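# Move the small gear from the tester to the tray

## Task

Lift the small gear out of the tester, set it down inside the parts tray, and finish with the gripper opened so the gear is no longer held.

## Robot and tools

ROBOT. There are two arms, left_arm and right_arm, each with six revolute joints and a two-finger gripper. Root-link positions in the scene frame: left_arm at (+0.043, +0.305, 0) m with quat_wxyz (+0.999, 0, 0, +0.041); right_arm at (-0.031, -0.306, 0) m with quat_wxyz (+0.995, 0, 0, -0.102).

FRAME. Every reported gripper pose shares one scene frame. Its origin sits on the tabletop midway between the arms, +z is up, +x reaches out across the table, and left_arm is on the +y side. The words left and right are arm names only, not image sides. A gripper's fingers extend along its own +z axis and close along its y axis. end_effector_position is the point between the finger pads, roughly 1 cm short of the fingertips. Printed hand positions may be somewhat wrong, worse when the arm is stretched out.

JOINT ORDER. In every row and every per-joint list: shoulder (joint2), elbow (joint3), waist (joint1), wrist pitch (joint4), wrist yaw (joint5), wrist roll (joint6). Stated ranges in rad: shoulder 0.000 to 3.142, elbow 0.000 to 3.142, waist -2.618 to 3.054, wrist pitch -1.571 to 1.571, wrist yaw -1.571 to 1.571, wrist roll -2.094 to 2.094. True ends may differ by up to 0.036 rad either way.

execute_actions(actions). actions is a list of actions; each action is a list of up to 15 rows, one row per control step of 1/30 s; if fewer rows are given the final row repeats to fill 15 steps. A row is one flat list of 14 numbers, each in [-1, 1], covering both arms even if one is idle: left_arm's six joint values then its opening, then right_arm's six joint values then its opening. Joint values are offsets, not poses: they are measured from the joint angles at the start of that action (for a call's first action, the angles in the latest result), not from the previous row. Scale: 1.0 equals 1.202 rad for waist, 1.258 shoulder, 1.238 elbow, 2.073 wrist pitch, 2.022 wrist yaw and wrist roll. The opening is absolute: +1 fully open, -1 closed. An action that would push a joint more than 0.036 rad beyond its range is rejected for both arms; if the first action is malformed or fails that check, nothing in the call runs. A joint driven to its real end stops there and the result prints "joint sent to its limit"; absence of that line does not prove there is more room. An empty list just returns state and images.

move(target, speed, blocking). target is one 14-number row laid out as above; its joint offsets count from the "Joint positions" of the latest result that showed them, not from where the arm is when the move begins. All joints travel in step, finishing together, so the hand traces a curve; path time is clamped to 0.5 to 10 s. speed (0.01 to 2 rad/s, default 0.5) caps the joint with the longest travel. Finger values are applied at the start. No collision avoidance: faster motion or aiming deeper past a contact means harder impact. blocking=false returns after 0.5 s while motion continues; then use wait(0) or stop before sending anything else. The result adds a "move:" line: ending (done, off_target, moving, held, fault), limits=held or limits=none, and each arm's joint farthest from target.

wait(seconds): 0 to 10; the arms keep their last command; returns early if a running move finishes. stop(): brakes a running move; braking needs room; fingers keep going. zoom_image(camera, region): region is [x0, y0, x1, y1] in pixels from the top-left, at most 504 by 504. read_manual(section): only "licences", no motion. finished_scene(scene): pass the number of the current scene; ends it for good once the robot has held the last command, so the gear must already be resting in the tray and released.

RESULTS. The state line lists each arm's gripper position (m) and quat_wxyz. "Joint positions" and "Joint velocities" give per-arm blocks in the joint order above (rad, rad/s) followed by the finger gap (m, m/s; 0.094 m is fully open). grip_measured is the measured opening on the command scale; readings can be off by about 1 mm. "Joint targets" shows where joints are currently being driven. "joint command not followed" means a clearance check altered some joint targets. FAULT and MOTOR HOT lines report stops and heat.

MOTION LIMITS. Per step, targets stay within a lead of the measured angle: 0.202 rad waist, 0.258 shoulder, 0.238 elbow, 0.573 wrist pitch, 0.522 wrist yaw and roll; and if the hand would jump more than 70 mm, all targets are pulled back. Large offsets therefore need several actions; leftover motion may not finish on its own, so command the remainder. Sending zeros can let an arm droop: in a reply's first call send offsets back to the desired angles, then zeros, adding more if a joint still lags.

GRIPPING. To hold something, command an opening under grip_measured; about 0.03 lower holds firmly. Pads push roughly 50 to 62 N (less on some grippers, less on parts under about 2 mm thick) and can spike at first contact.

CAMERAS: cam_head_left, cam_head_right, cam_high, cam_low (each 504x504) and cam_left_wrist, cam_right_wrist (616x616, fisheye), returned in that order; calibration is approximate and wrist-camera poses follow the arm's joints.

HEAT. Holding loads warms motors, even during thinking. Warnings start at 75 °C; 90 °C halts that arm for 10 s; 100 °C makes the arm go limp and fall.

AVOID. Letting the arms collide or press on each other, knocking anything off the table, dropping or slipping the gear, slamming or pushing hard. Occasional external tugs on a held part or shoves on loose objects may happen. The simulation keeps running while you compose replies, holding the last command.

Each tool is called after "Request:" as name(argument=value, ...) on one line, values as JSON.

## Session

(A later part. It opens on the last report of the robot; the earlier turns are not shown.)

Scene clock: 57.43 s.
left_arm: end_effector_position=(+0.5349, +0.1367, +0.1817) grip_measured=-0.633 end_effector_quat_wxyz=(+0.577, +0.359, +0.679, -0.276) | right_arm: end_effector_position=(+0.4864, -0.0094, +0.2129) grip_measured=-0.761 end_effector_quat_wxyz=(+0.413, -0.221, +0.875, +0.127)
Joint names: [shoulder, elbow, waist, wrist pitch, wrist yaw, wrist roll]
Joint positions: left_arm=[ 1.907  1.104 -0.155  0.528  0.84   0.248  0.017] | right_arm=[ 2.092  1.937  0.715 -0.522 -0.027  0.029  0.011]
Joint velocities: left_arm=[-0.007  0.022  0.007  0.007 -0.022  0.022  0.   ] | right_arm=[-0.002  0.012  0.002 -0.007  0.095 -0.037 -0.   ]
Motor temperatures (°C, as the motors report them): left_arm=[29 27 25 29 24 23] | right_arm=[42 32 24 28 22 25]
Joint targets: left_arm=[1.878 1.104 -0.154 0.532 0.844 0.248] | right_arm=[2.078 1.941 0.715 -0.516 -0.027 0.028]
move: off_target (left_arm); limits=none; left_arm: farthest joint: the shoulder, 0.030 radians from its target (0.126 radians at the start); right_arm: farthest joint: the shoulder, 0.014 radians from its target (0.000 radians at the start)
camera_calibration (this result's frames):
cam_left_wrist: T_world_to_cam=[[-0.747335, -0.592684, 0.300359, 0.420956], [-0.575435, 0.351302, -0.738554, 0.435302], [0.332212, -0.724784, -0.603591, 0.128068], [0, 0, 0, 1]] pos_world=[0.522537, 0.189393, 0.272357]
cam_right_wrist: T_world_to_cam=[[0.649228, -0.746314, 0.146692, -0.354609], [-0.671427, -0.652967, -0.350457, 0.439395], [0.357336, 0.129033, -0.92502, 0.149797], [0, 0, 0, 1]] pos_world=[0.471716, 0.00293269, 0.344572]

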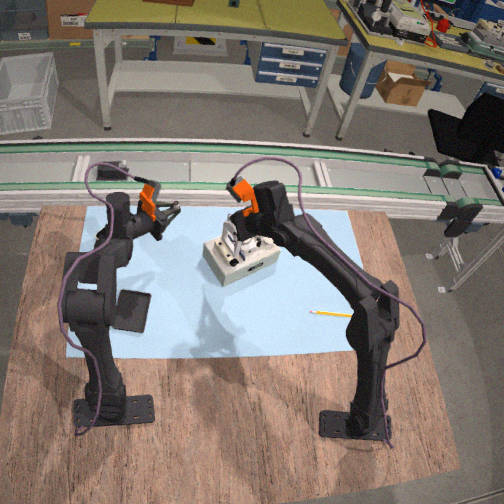

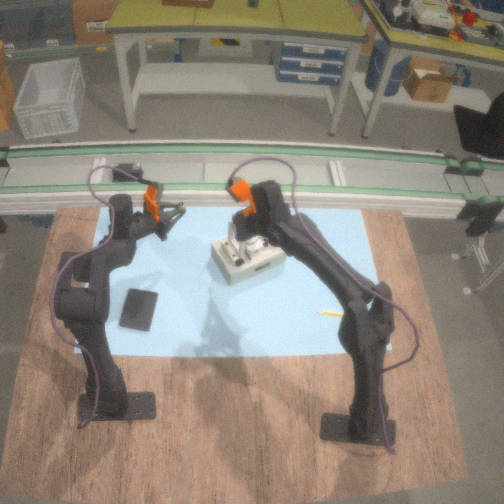

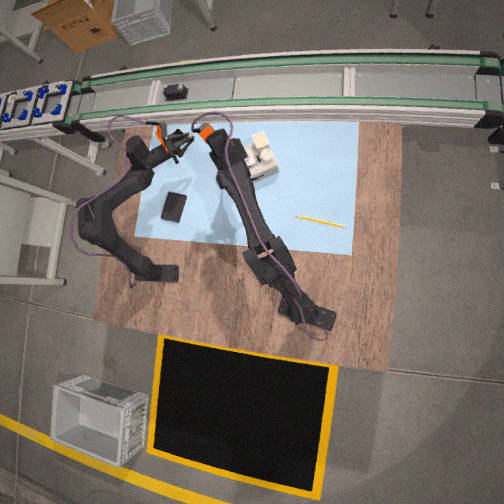

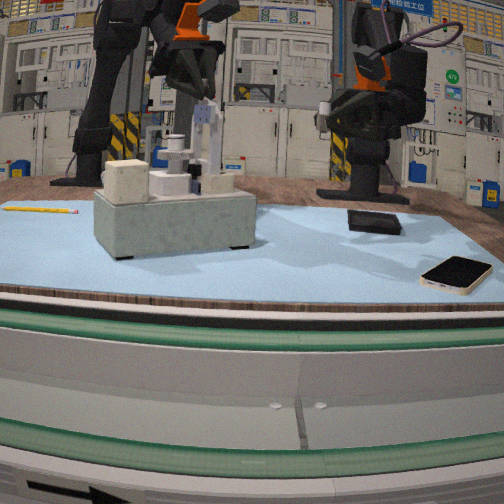

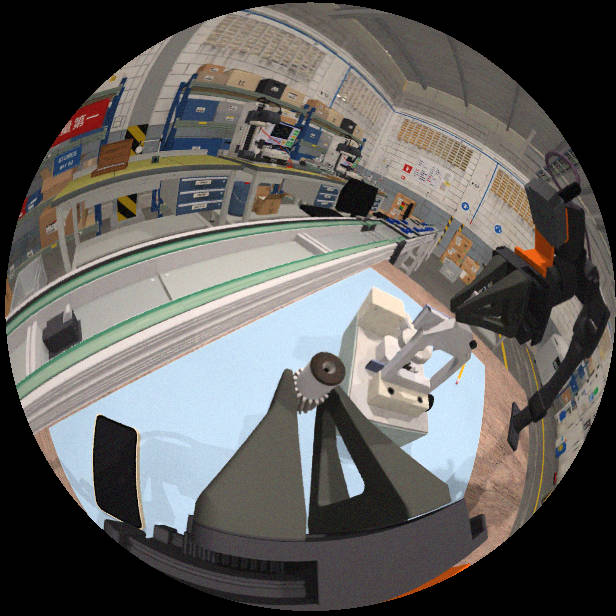

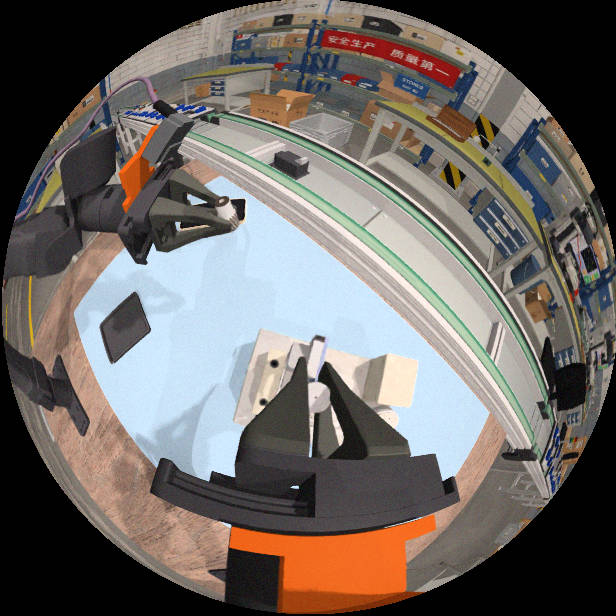

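Request:
move(target=[-0.6,-0.32,-0.104,-0.57,-0.415,-0.12,-0.67,0,0,0,0,0,0,0], speed=0.6)

Scene clock: 60.23 s.
left_arm: end_effector_position=(+0.3123, +0.2529, +0.0824) grip_measured=-0.633 end_effector_quat_wxyz=(+0.225, +0.099, +0.969, -0.025) | right_arm: end_effector_position=(+0.4863, -0.0096, +0.2127) grip_measured=-0.003 end_effector_quat_wxyz=(+0.412, -0.221, +0.875, +0.126)
Joint names: [shoulder, elbow, waist, wrist pitch, wrist yaw, wrist roll]
Joint positions: left_arm=[ 1.177  0.709 -0.269 -0.647  0.011  0.014  0.017] | right_arm=[ 2.092  1.937  0.715 -0.523 -0.027  0.029  0.047]
Joint velocities: left_arm=[ 0.002 -0.007  0.022 -0.051 -0.007 -0.081 -0.   ] | right_arm=[-0.012  0.002  0.012 -0.022 -0.022 -0.022  0.001]
Motor temperatures (°C, as the motors report them): left_arm=[29 27 25 29 24 23] | right_arm=[41 32 24 28 22 25]
Joint targets: left_arm=[1.152 0.708 -0.280 -0.654 0.001 0.005] | right_arm=[2.092 1.937 0.715 -0.522 -0.027 0.029]
move: off_target (left_arm); limits=none; left_arm: farthest joint: the shoulder, 0.025 radians from its target (0.755 radians at the start); right_arm: farthest joint: the wrist pitch, 0.001 radians from its target (0.000 radians at the start)
camera_calibration (this result's frames):
cam_left_wrist: T_world_to_cam=[[0.0969839, -0.979827, 0.174735, 0.197914], [-0.993983, -0.0863731, 0.0673571, 0.367991], [-0.0509059, -0.180217, -0.982309, 0.239451], [0, 0, 0, 1]] pos_world=[0.358772, 0.268859, 0.175845]
cam_right_wrist: T_world_to_cam=[[0.649136, -0.746394, 0.146693, -0.354562], [-0.671929, -0.653036, -0.349363, 0.439152], [0.356558, 0.128217, -0.925433, 0.150112], [0, 0, 0, 1]] pos_world=[0.471714, 0.00289224, 0.344353]

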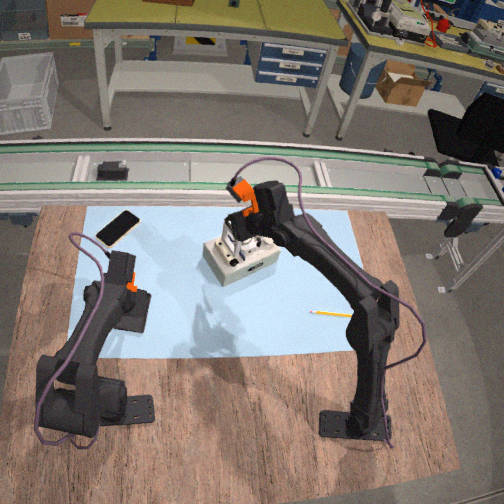

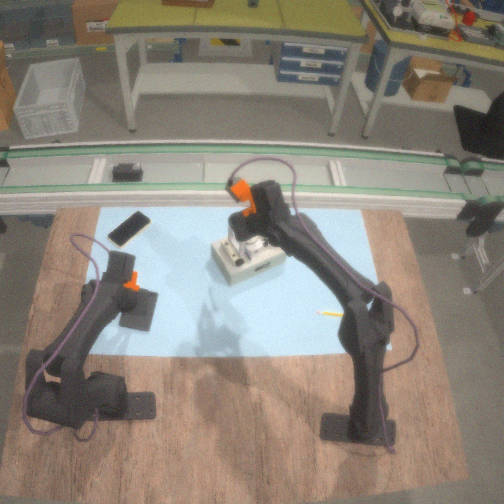

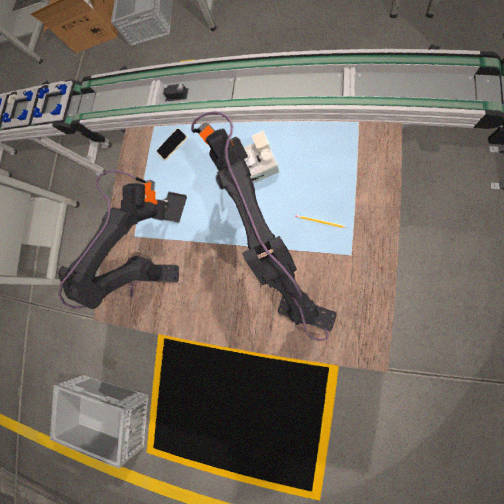

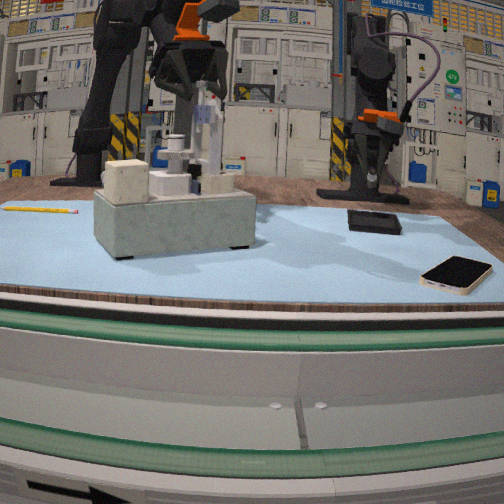

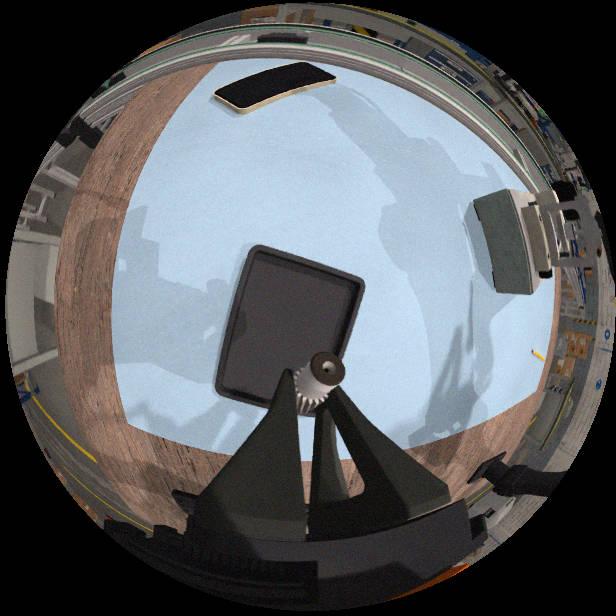

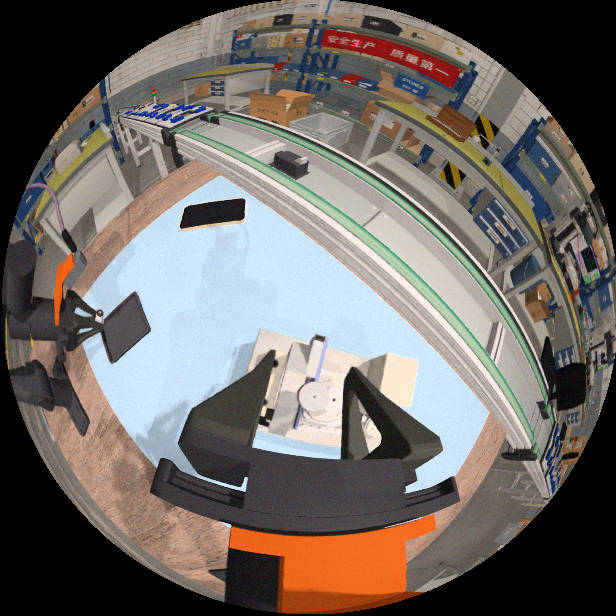

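Request:
move(target=[0.24,0.115,0,0,0,0,-0.67,0,0,0,0,0,0,0], speed=0.3)

Scene clock: 61.80 s.
left_arm: end_effector_position=(+0.3287, +0.2499, +0.0396) grip_measured=-0.633 end_effector_quat_wxyz=(+0.131, +0.100, +0.986, -0.017) | right_arm: end_effector_position=(+0.4863, -0.0096, +0.2127) grip_measured=-0.003 end_effector_quat_wxyz=(+0.412, -0.221, +0.875, +0.126)
Joint names: [shoulder, elbow, waist, wrist pitch, wrist yaw, wrist roll]
Joint positions: left_arm=[ 1.475  0.818 -0.269 -0.649  0.011  0.014  0.017] | right_arm=[ 2.092  1.937  0.715 -0.523 -0.027  0.029  0.047]
Joint velocities: left_arm=[ 0.012 -0.007  0.012 -0.007 -0.007 -0.066 -0.   ] | right_arm=[-0.002  0.002 -0.002  0.081  0.051  0.007 -0.   ]
Motor temperatures (°C, as the motors report them): left_arm=[28 27 25 29 24 23] | right_arm=[40 31 24 28 22 25]
Joint targets: left_arm=[1.479 0.851 -0.269 -0.647 0.011 0.014] | right_arm=[2.092 1.937 0.715 -0.523 -0.027 0.029]
move: off_target (left_arm); limits=none; left_arm: farthest joint: the elbow, 0.033 radians from its target (0.142 radians at the start); right_arm: farthest joint: the waist, 0.000 radians from its target (0.000 radians at the start)
camera_calibration (this result's frames):
cam_left_wrist: T_world_to_cam=[[0.12467, -0.985091, 0.118542, 0.195269], [-0.964331, -0.0921843, 0.248128, 0.371448], [-0.233501, -0.145248, -0.961447, 0.248131], [0, 0, 0, 1]] pos_world=[0.391793, 0.26264, 0.123251]
cam_right_wrist: T_world_to_cam=[[0.649136, -0.746394, 0.146693, -0.354562], [-0.671929, -0.653036, -0.349363, 0.439152], [0.356558, 0.128217, -0.925433, 0.150112], [0, 0, 0, 1]] pos_world=[0.471714, 0.00289224, 0.344353]

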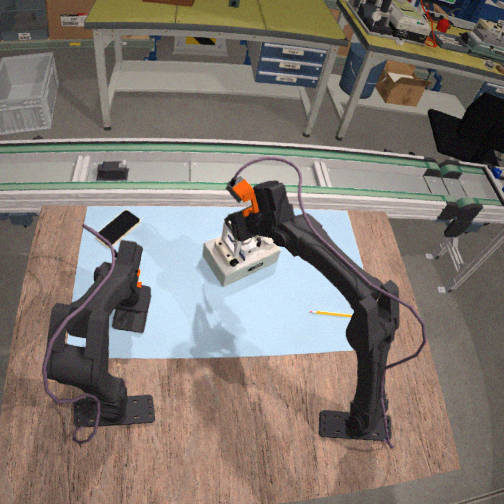

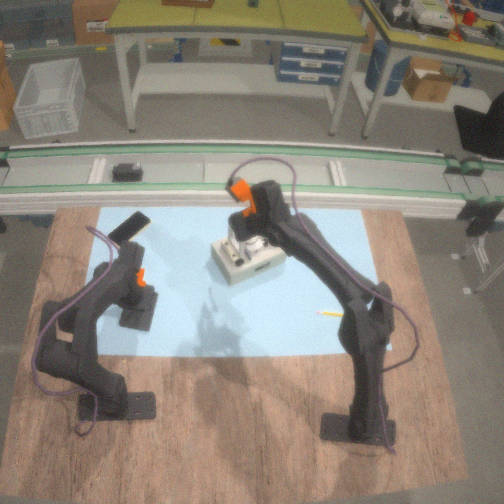

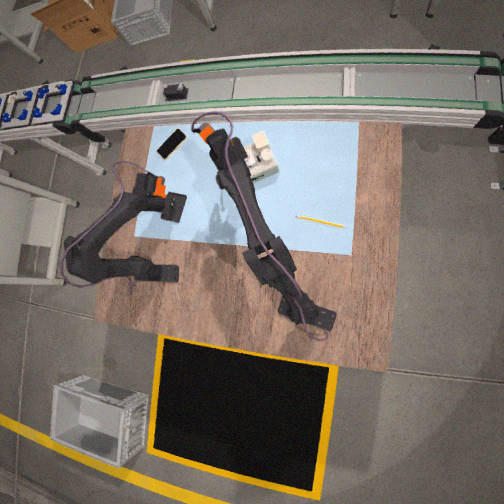

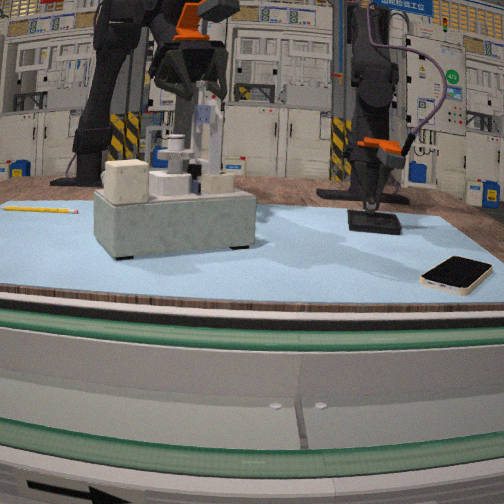

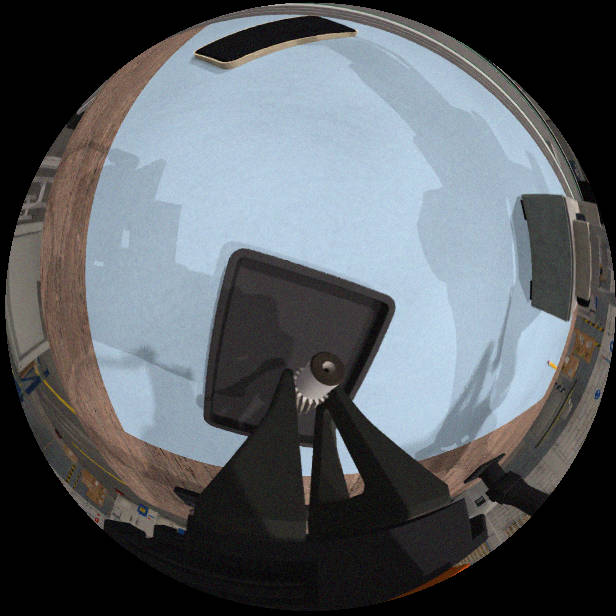

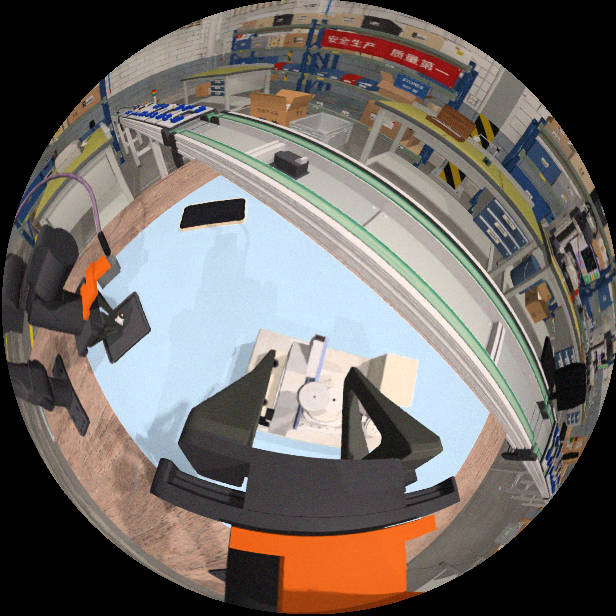

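Request:
move(target=[0.04,0.02,0.06,0,0,0,-0.67,0,0,0,0,0,0,0], speed=0.3)

Request:
execute_actions(actions=[[[0,0,0,0,0,0,0.2,0,0,0,0,0,0,0]],[[0,0,0,0,0,0,0.2,0,0,0,0,0,0,0]]])

Request:
move(target=[-0.2,0,0,0,0,0,0.5,0,0,0,0,0,0,0.8])

Scene clock: 63.00 s.
left_arm: end_effector_position=(+0.3277, +0.2684, +0.0273) grip_measured=-0.633 end_effector_quat_wxyz=(+0.109, +0.069, +0.992, -0.012) | right_arm: end_effector_position=(+0.4863, -0.0096, +0.2127) grip_measured=-0.003 end_effector_quat_wxyz=(+0.412, -0.221, +0.875, +0.126)
Joint names: [shoulder, elbow, waist, wrist pitch, wrist yaw, wrist roll]
Joint positions: left_arm=[ 1.521  0.818 -0.206 -0.649  0.011  0.014  0.017] | right_arm=[ 2.092  1.937  0.715 -0.523 -0.027  0.029  0.047]
Joint velocities: left_arm=[-0.002  0.022  0.007  0.007 -0.007 -0.051 -0.   ] | right_arm=[ 0.017 -0.002 -0.012  0.11  -0.007 -0.022 -0.001]
Motor temperatures (°C, as the motors report them): left_arm=[28 27 25 29 24 23] | right_arm=[40 31 24 28 22 25]
Joint targets: left_arm=[1.526 0.843 -0.197 -0.649 0.011 0.014] | right_arm=[2.092 1.937 0.715 -0.523 -0.027 0.029]
move: off_target (left_arm); limits=none; left_arm: farthest joint: the elbow, 0.024 radians from its target (0.024 radians at the start); right_arm: farthest joint: the waist, 0.000 radians from its target (0.000 radians at the start)
camera_calibration (this result's frames):
cam_left_wrist: T_world_to_cam=[[0.191376, -0.97591, 0.104765, 0.191096], [-0.944389, -0.154005, 0.290538, 0.384143], [-0.267405, -0.154541, -0.951111, 0.252084], [0, 0, 0, 1]] pos_world=[0.393618, 0.28461, 0.108131]
cam_right_wrist: T_world_to_cam=[[0.649136, -0.746394, 0.146693, -0.354562], [-0.671929, -0.653036, -0.349363, 0.439152], [0.356558, 0.128217, -0.925433, 0.150112], [0, 0, 0, 1]] pos_world=[0.471714, 0.00289224, 0.344353]

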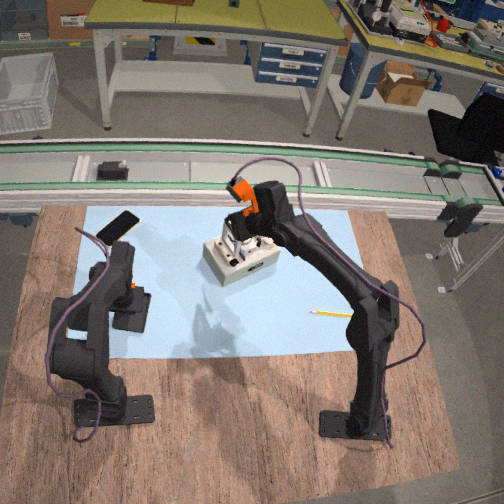

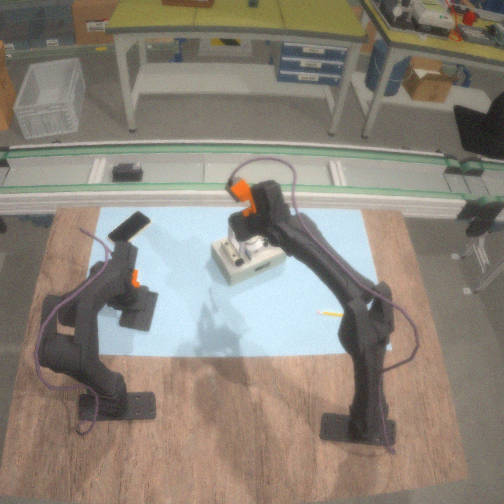

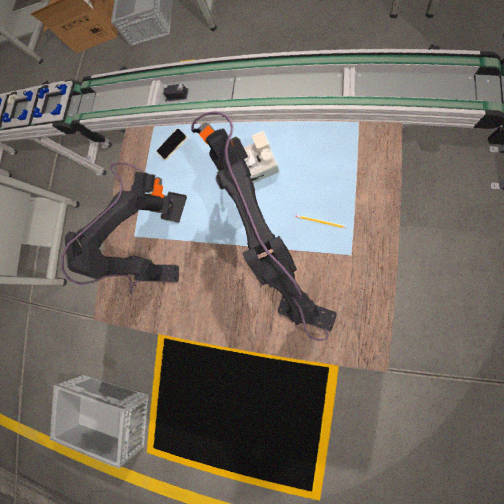

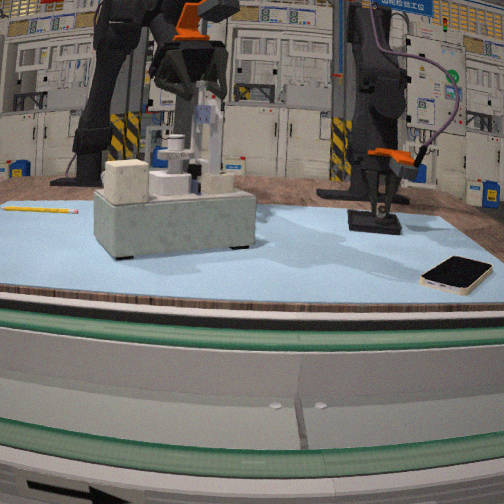

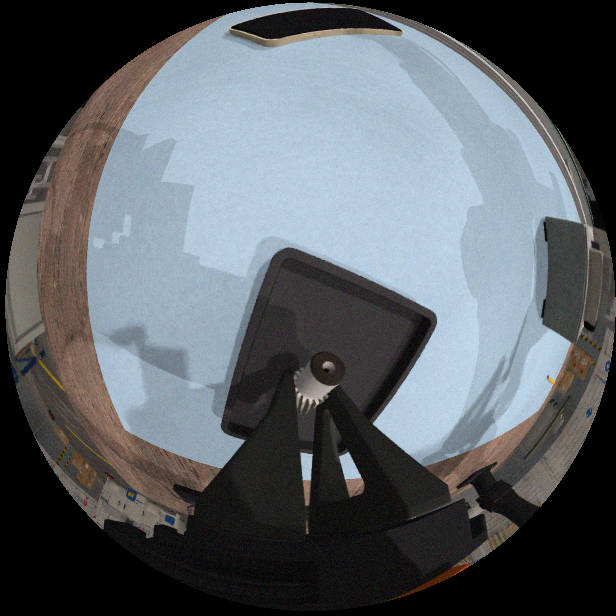

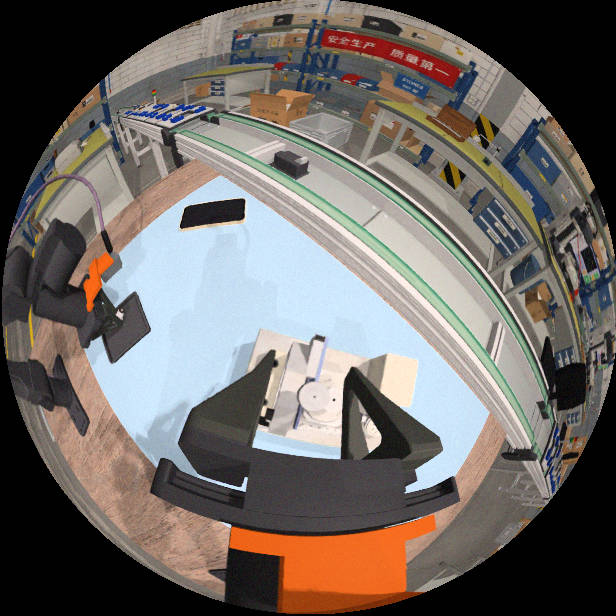

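Scene clock: 64.00 s.
left_arm: end_effector_position=(+0.3277, +0.2684, +0.0273) grip_measured=+0.197 end_effector_quat_wxyz=(+0.109, +0.069, +0.992, -0.012) | right_arm: end_effector_position=(+0.4863, -0.0096, +0.2127) grip_measured=-0.003 end_effector_quat_wxyz=(+0.412, -0.221, +0.875, +0.126)
Joint names: [shoulder, elbow, waist, wrist pitch, wrist yaw, wrist roll]
Joint positions: left_arm=[ 1.521  0.818 -0.206 -0.649  0.011  0.014  0.056] | right_arm=[ 2.092  1.937  0.715 -0.523 -0.027  0.029  0.047]
Joint velocities: left_arm=[-0.002  0.017  0.002 -0.022  0.007 -0.037 -0.002] | right_arm=[-0.007 -0.002 -0.017 -0.051 -0.037 -0.066  0.   ]
Motor temperatures (°C, as the motors report them): left_arm=[28 27 25 28 24 23] | right_arm=[40 31 24 28 22 25]
Joint targets: left_arm=[1.521 0.818 -0.206 -0.649 0.011 0.014] | right_arm=[2.092 1.937 0.715 -0.523 -0.027 0.029]
camera_calibration (this result's frames):
cam_left_wrist: T_world_to_cam=[[0.191376, -0.97591, 0.104765, 0.191096], [-0.944389, -0.154005, 0.290538, 0.384143], [-0.267405, -0.154541, -0.951111, 0.252084], [0, 0, 0, 1]] pos_world=[0.393618, 0.28461, 0.108131]
cam_right_wrist: T_world_to_cam=[[0.649136, -0.746394, 0.146693, -0.354562], [-0.671929, -0.653036, -0.349363, 0.439152], [0.356558, 0.128217, -0.925433, 0.150112], [0, 0, 0, 1]] pos_world=[0.471714, 0.00289224, 0.344353]

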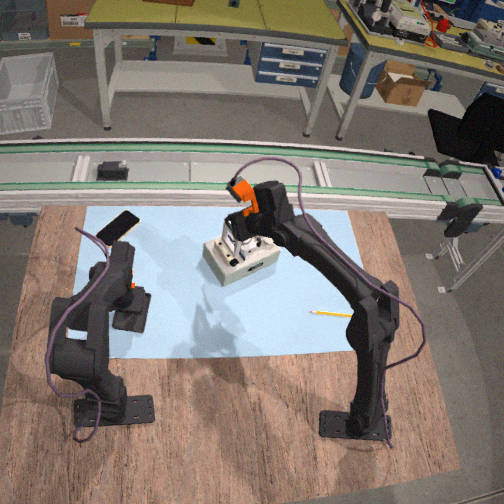

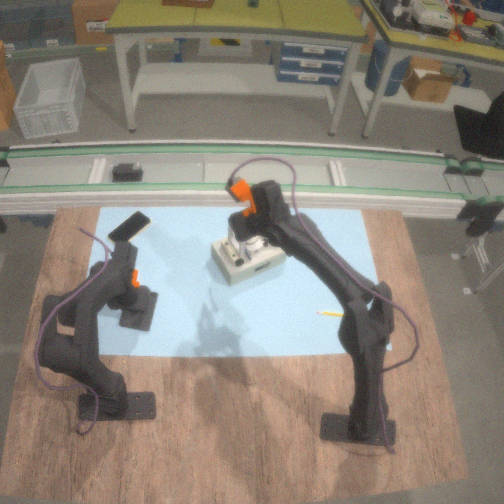

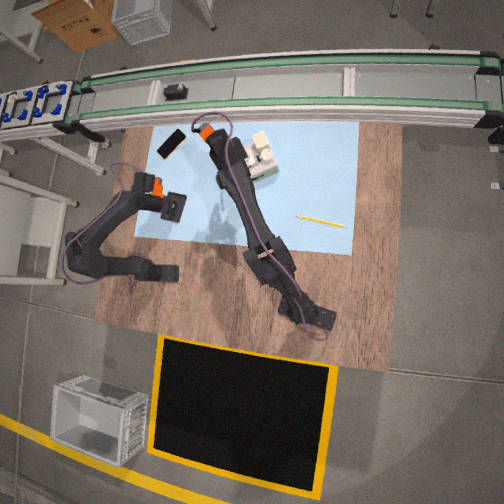

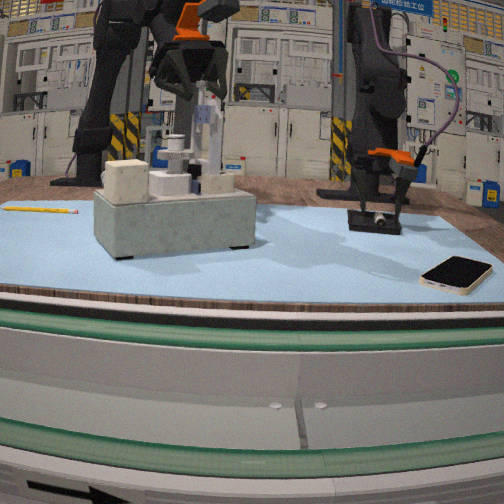

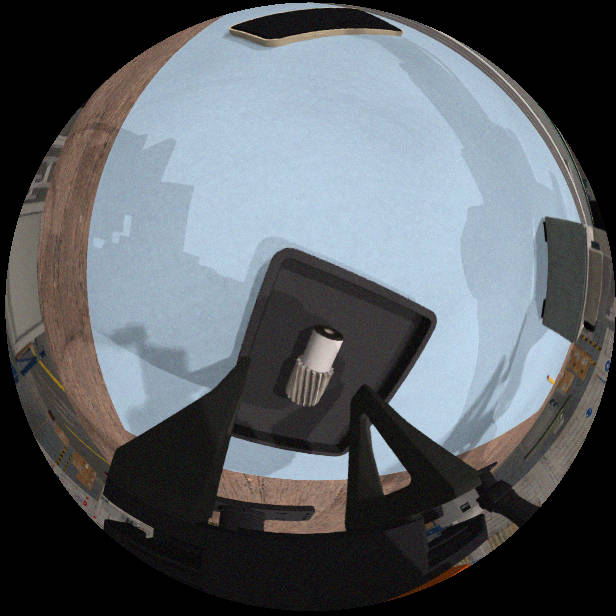

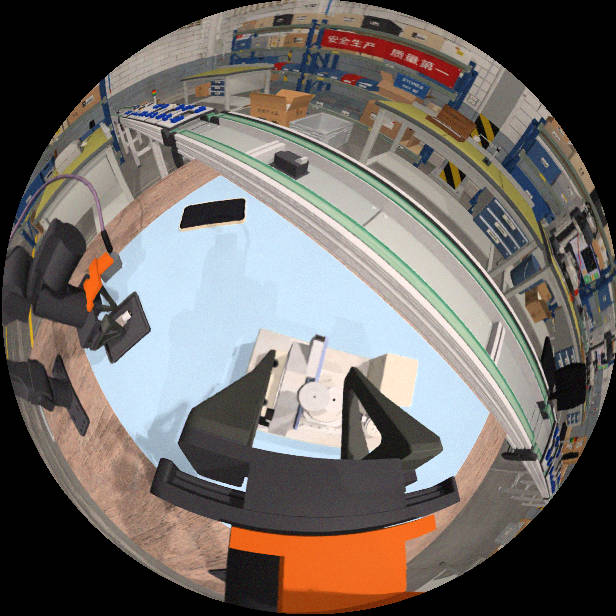

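Scene clock: 64.90 s.
left_arm: end_effector_position=(+0.3415, +0.2666, +0.0910) grip_measured=+0.497 end_effector_quat_wxyz=(+0.223, +0.069, +0.972, -0.018) | right_arm: end_effector_position=(+0.4863, -0.0096, +0.2127) grip_measured=+0.797 end_effector_quat_wxyz=(+0.412, -0.221, +0.875, +0.126)
Joint names: [shoulder, elbow, waist, wrist pitch, wrist yaw, wrist roll]
Joint positions: left_arm=[ 1.289  0.818 -0.206 -0.649  0.011  0.014  0.07 ] | right_arm=[ 2.092  1.937  0.715 -0.523 -0.027  0.029  0.084]
Joint velocities: left_arm=[ 0.002  0.002  0.017 -0.007 -0.037  0.022 -0.001] | right_arm=[-0.022  0.012 -0.002 -0.037 -0.007 -0.081 -0.   ]
Motor temperatures (°C, as the motors report them): left_arm=[28 27 25 28 24 23] | right_arm=[39 31 24 28 22 25]
Joint targets: left_arm=[1.269 0.818 -0.206 -0.649 0.011 0.014] | right_arm=[2.092 1.937 0.715 -0.523 -0.027 0.029]
move: done; limits=none; left_arm: farthest joint: the shoulder, 0.020 radians from its target (0.251 radians at the start); right_arm: farthest joint: the waist, 0.000 radians from its target (0.000 radians at the start)
camera_calibration (this result's frames):
cam_left_wrist: T_world_to_cam=[[0.159216, -0.971885, 0.173462, 0.183754], [-0.986266, -0.148765, 0.0717532, 0.411201], [-0.0439309, -0.182504, -0.982223, 0.250092], [0, 0, 0, 1]] pos_world=[0.387284, 0.285402, 0.184267]
cam_right_wrist: T_world_to_cam=[[0.649136, -0.746394, 0.146693, -0.354562], [-0.671929, -0.653036, -0.349363, 0.439152], [0.356558, 0.128217, -0.925433, 0.150112], [0, 0, 0, 1]] pos_world=[0.471714, 0.00289224, 0.344353]

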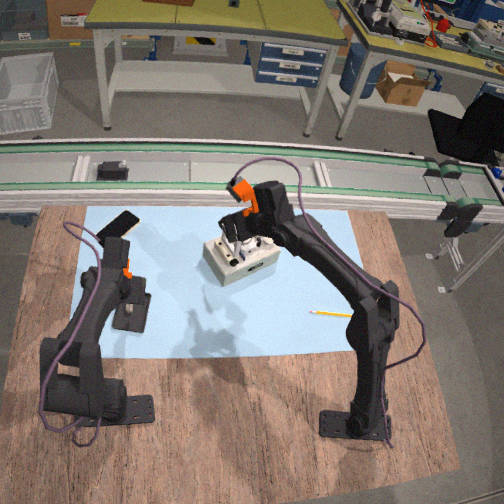

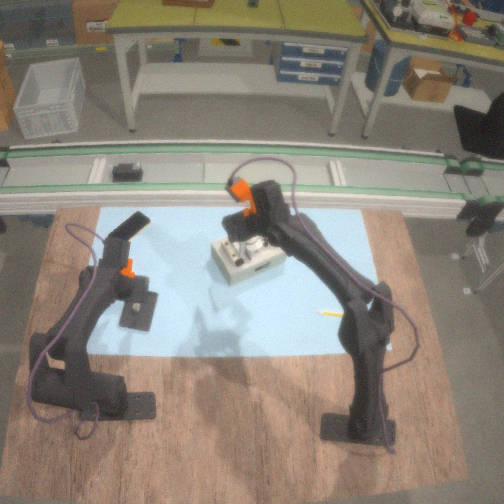

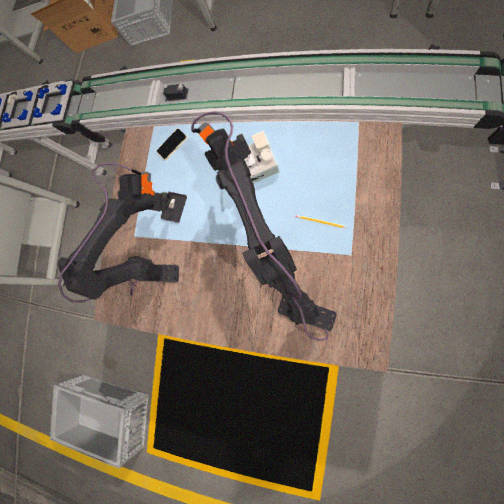

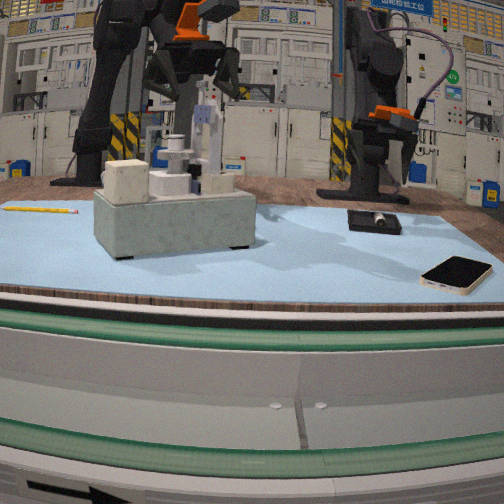

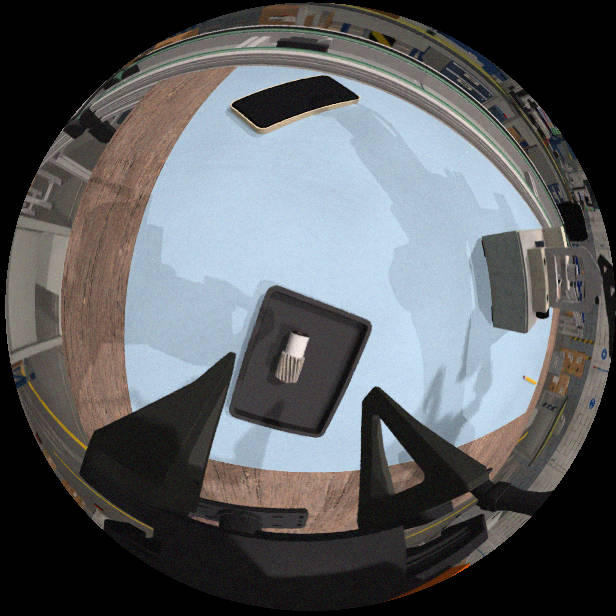

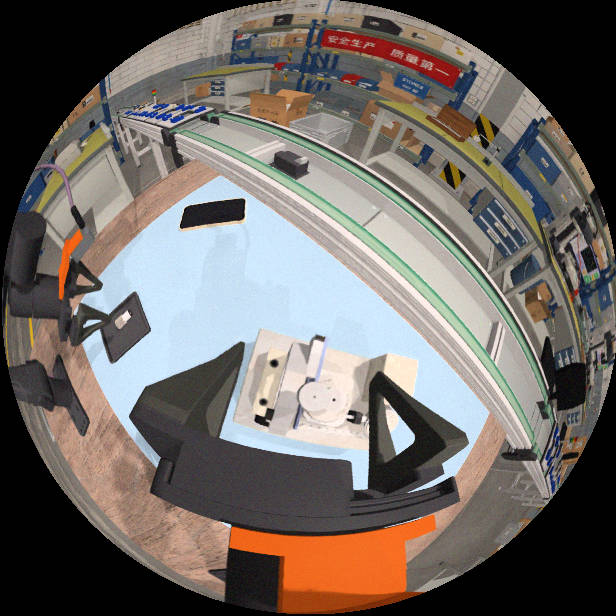

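Request:
finished_scene(scene=1)

The scene is finished: the task was done.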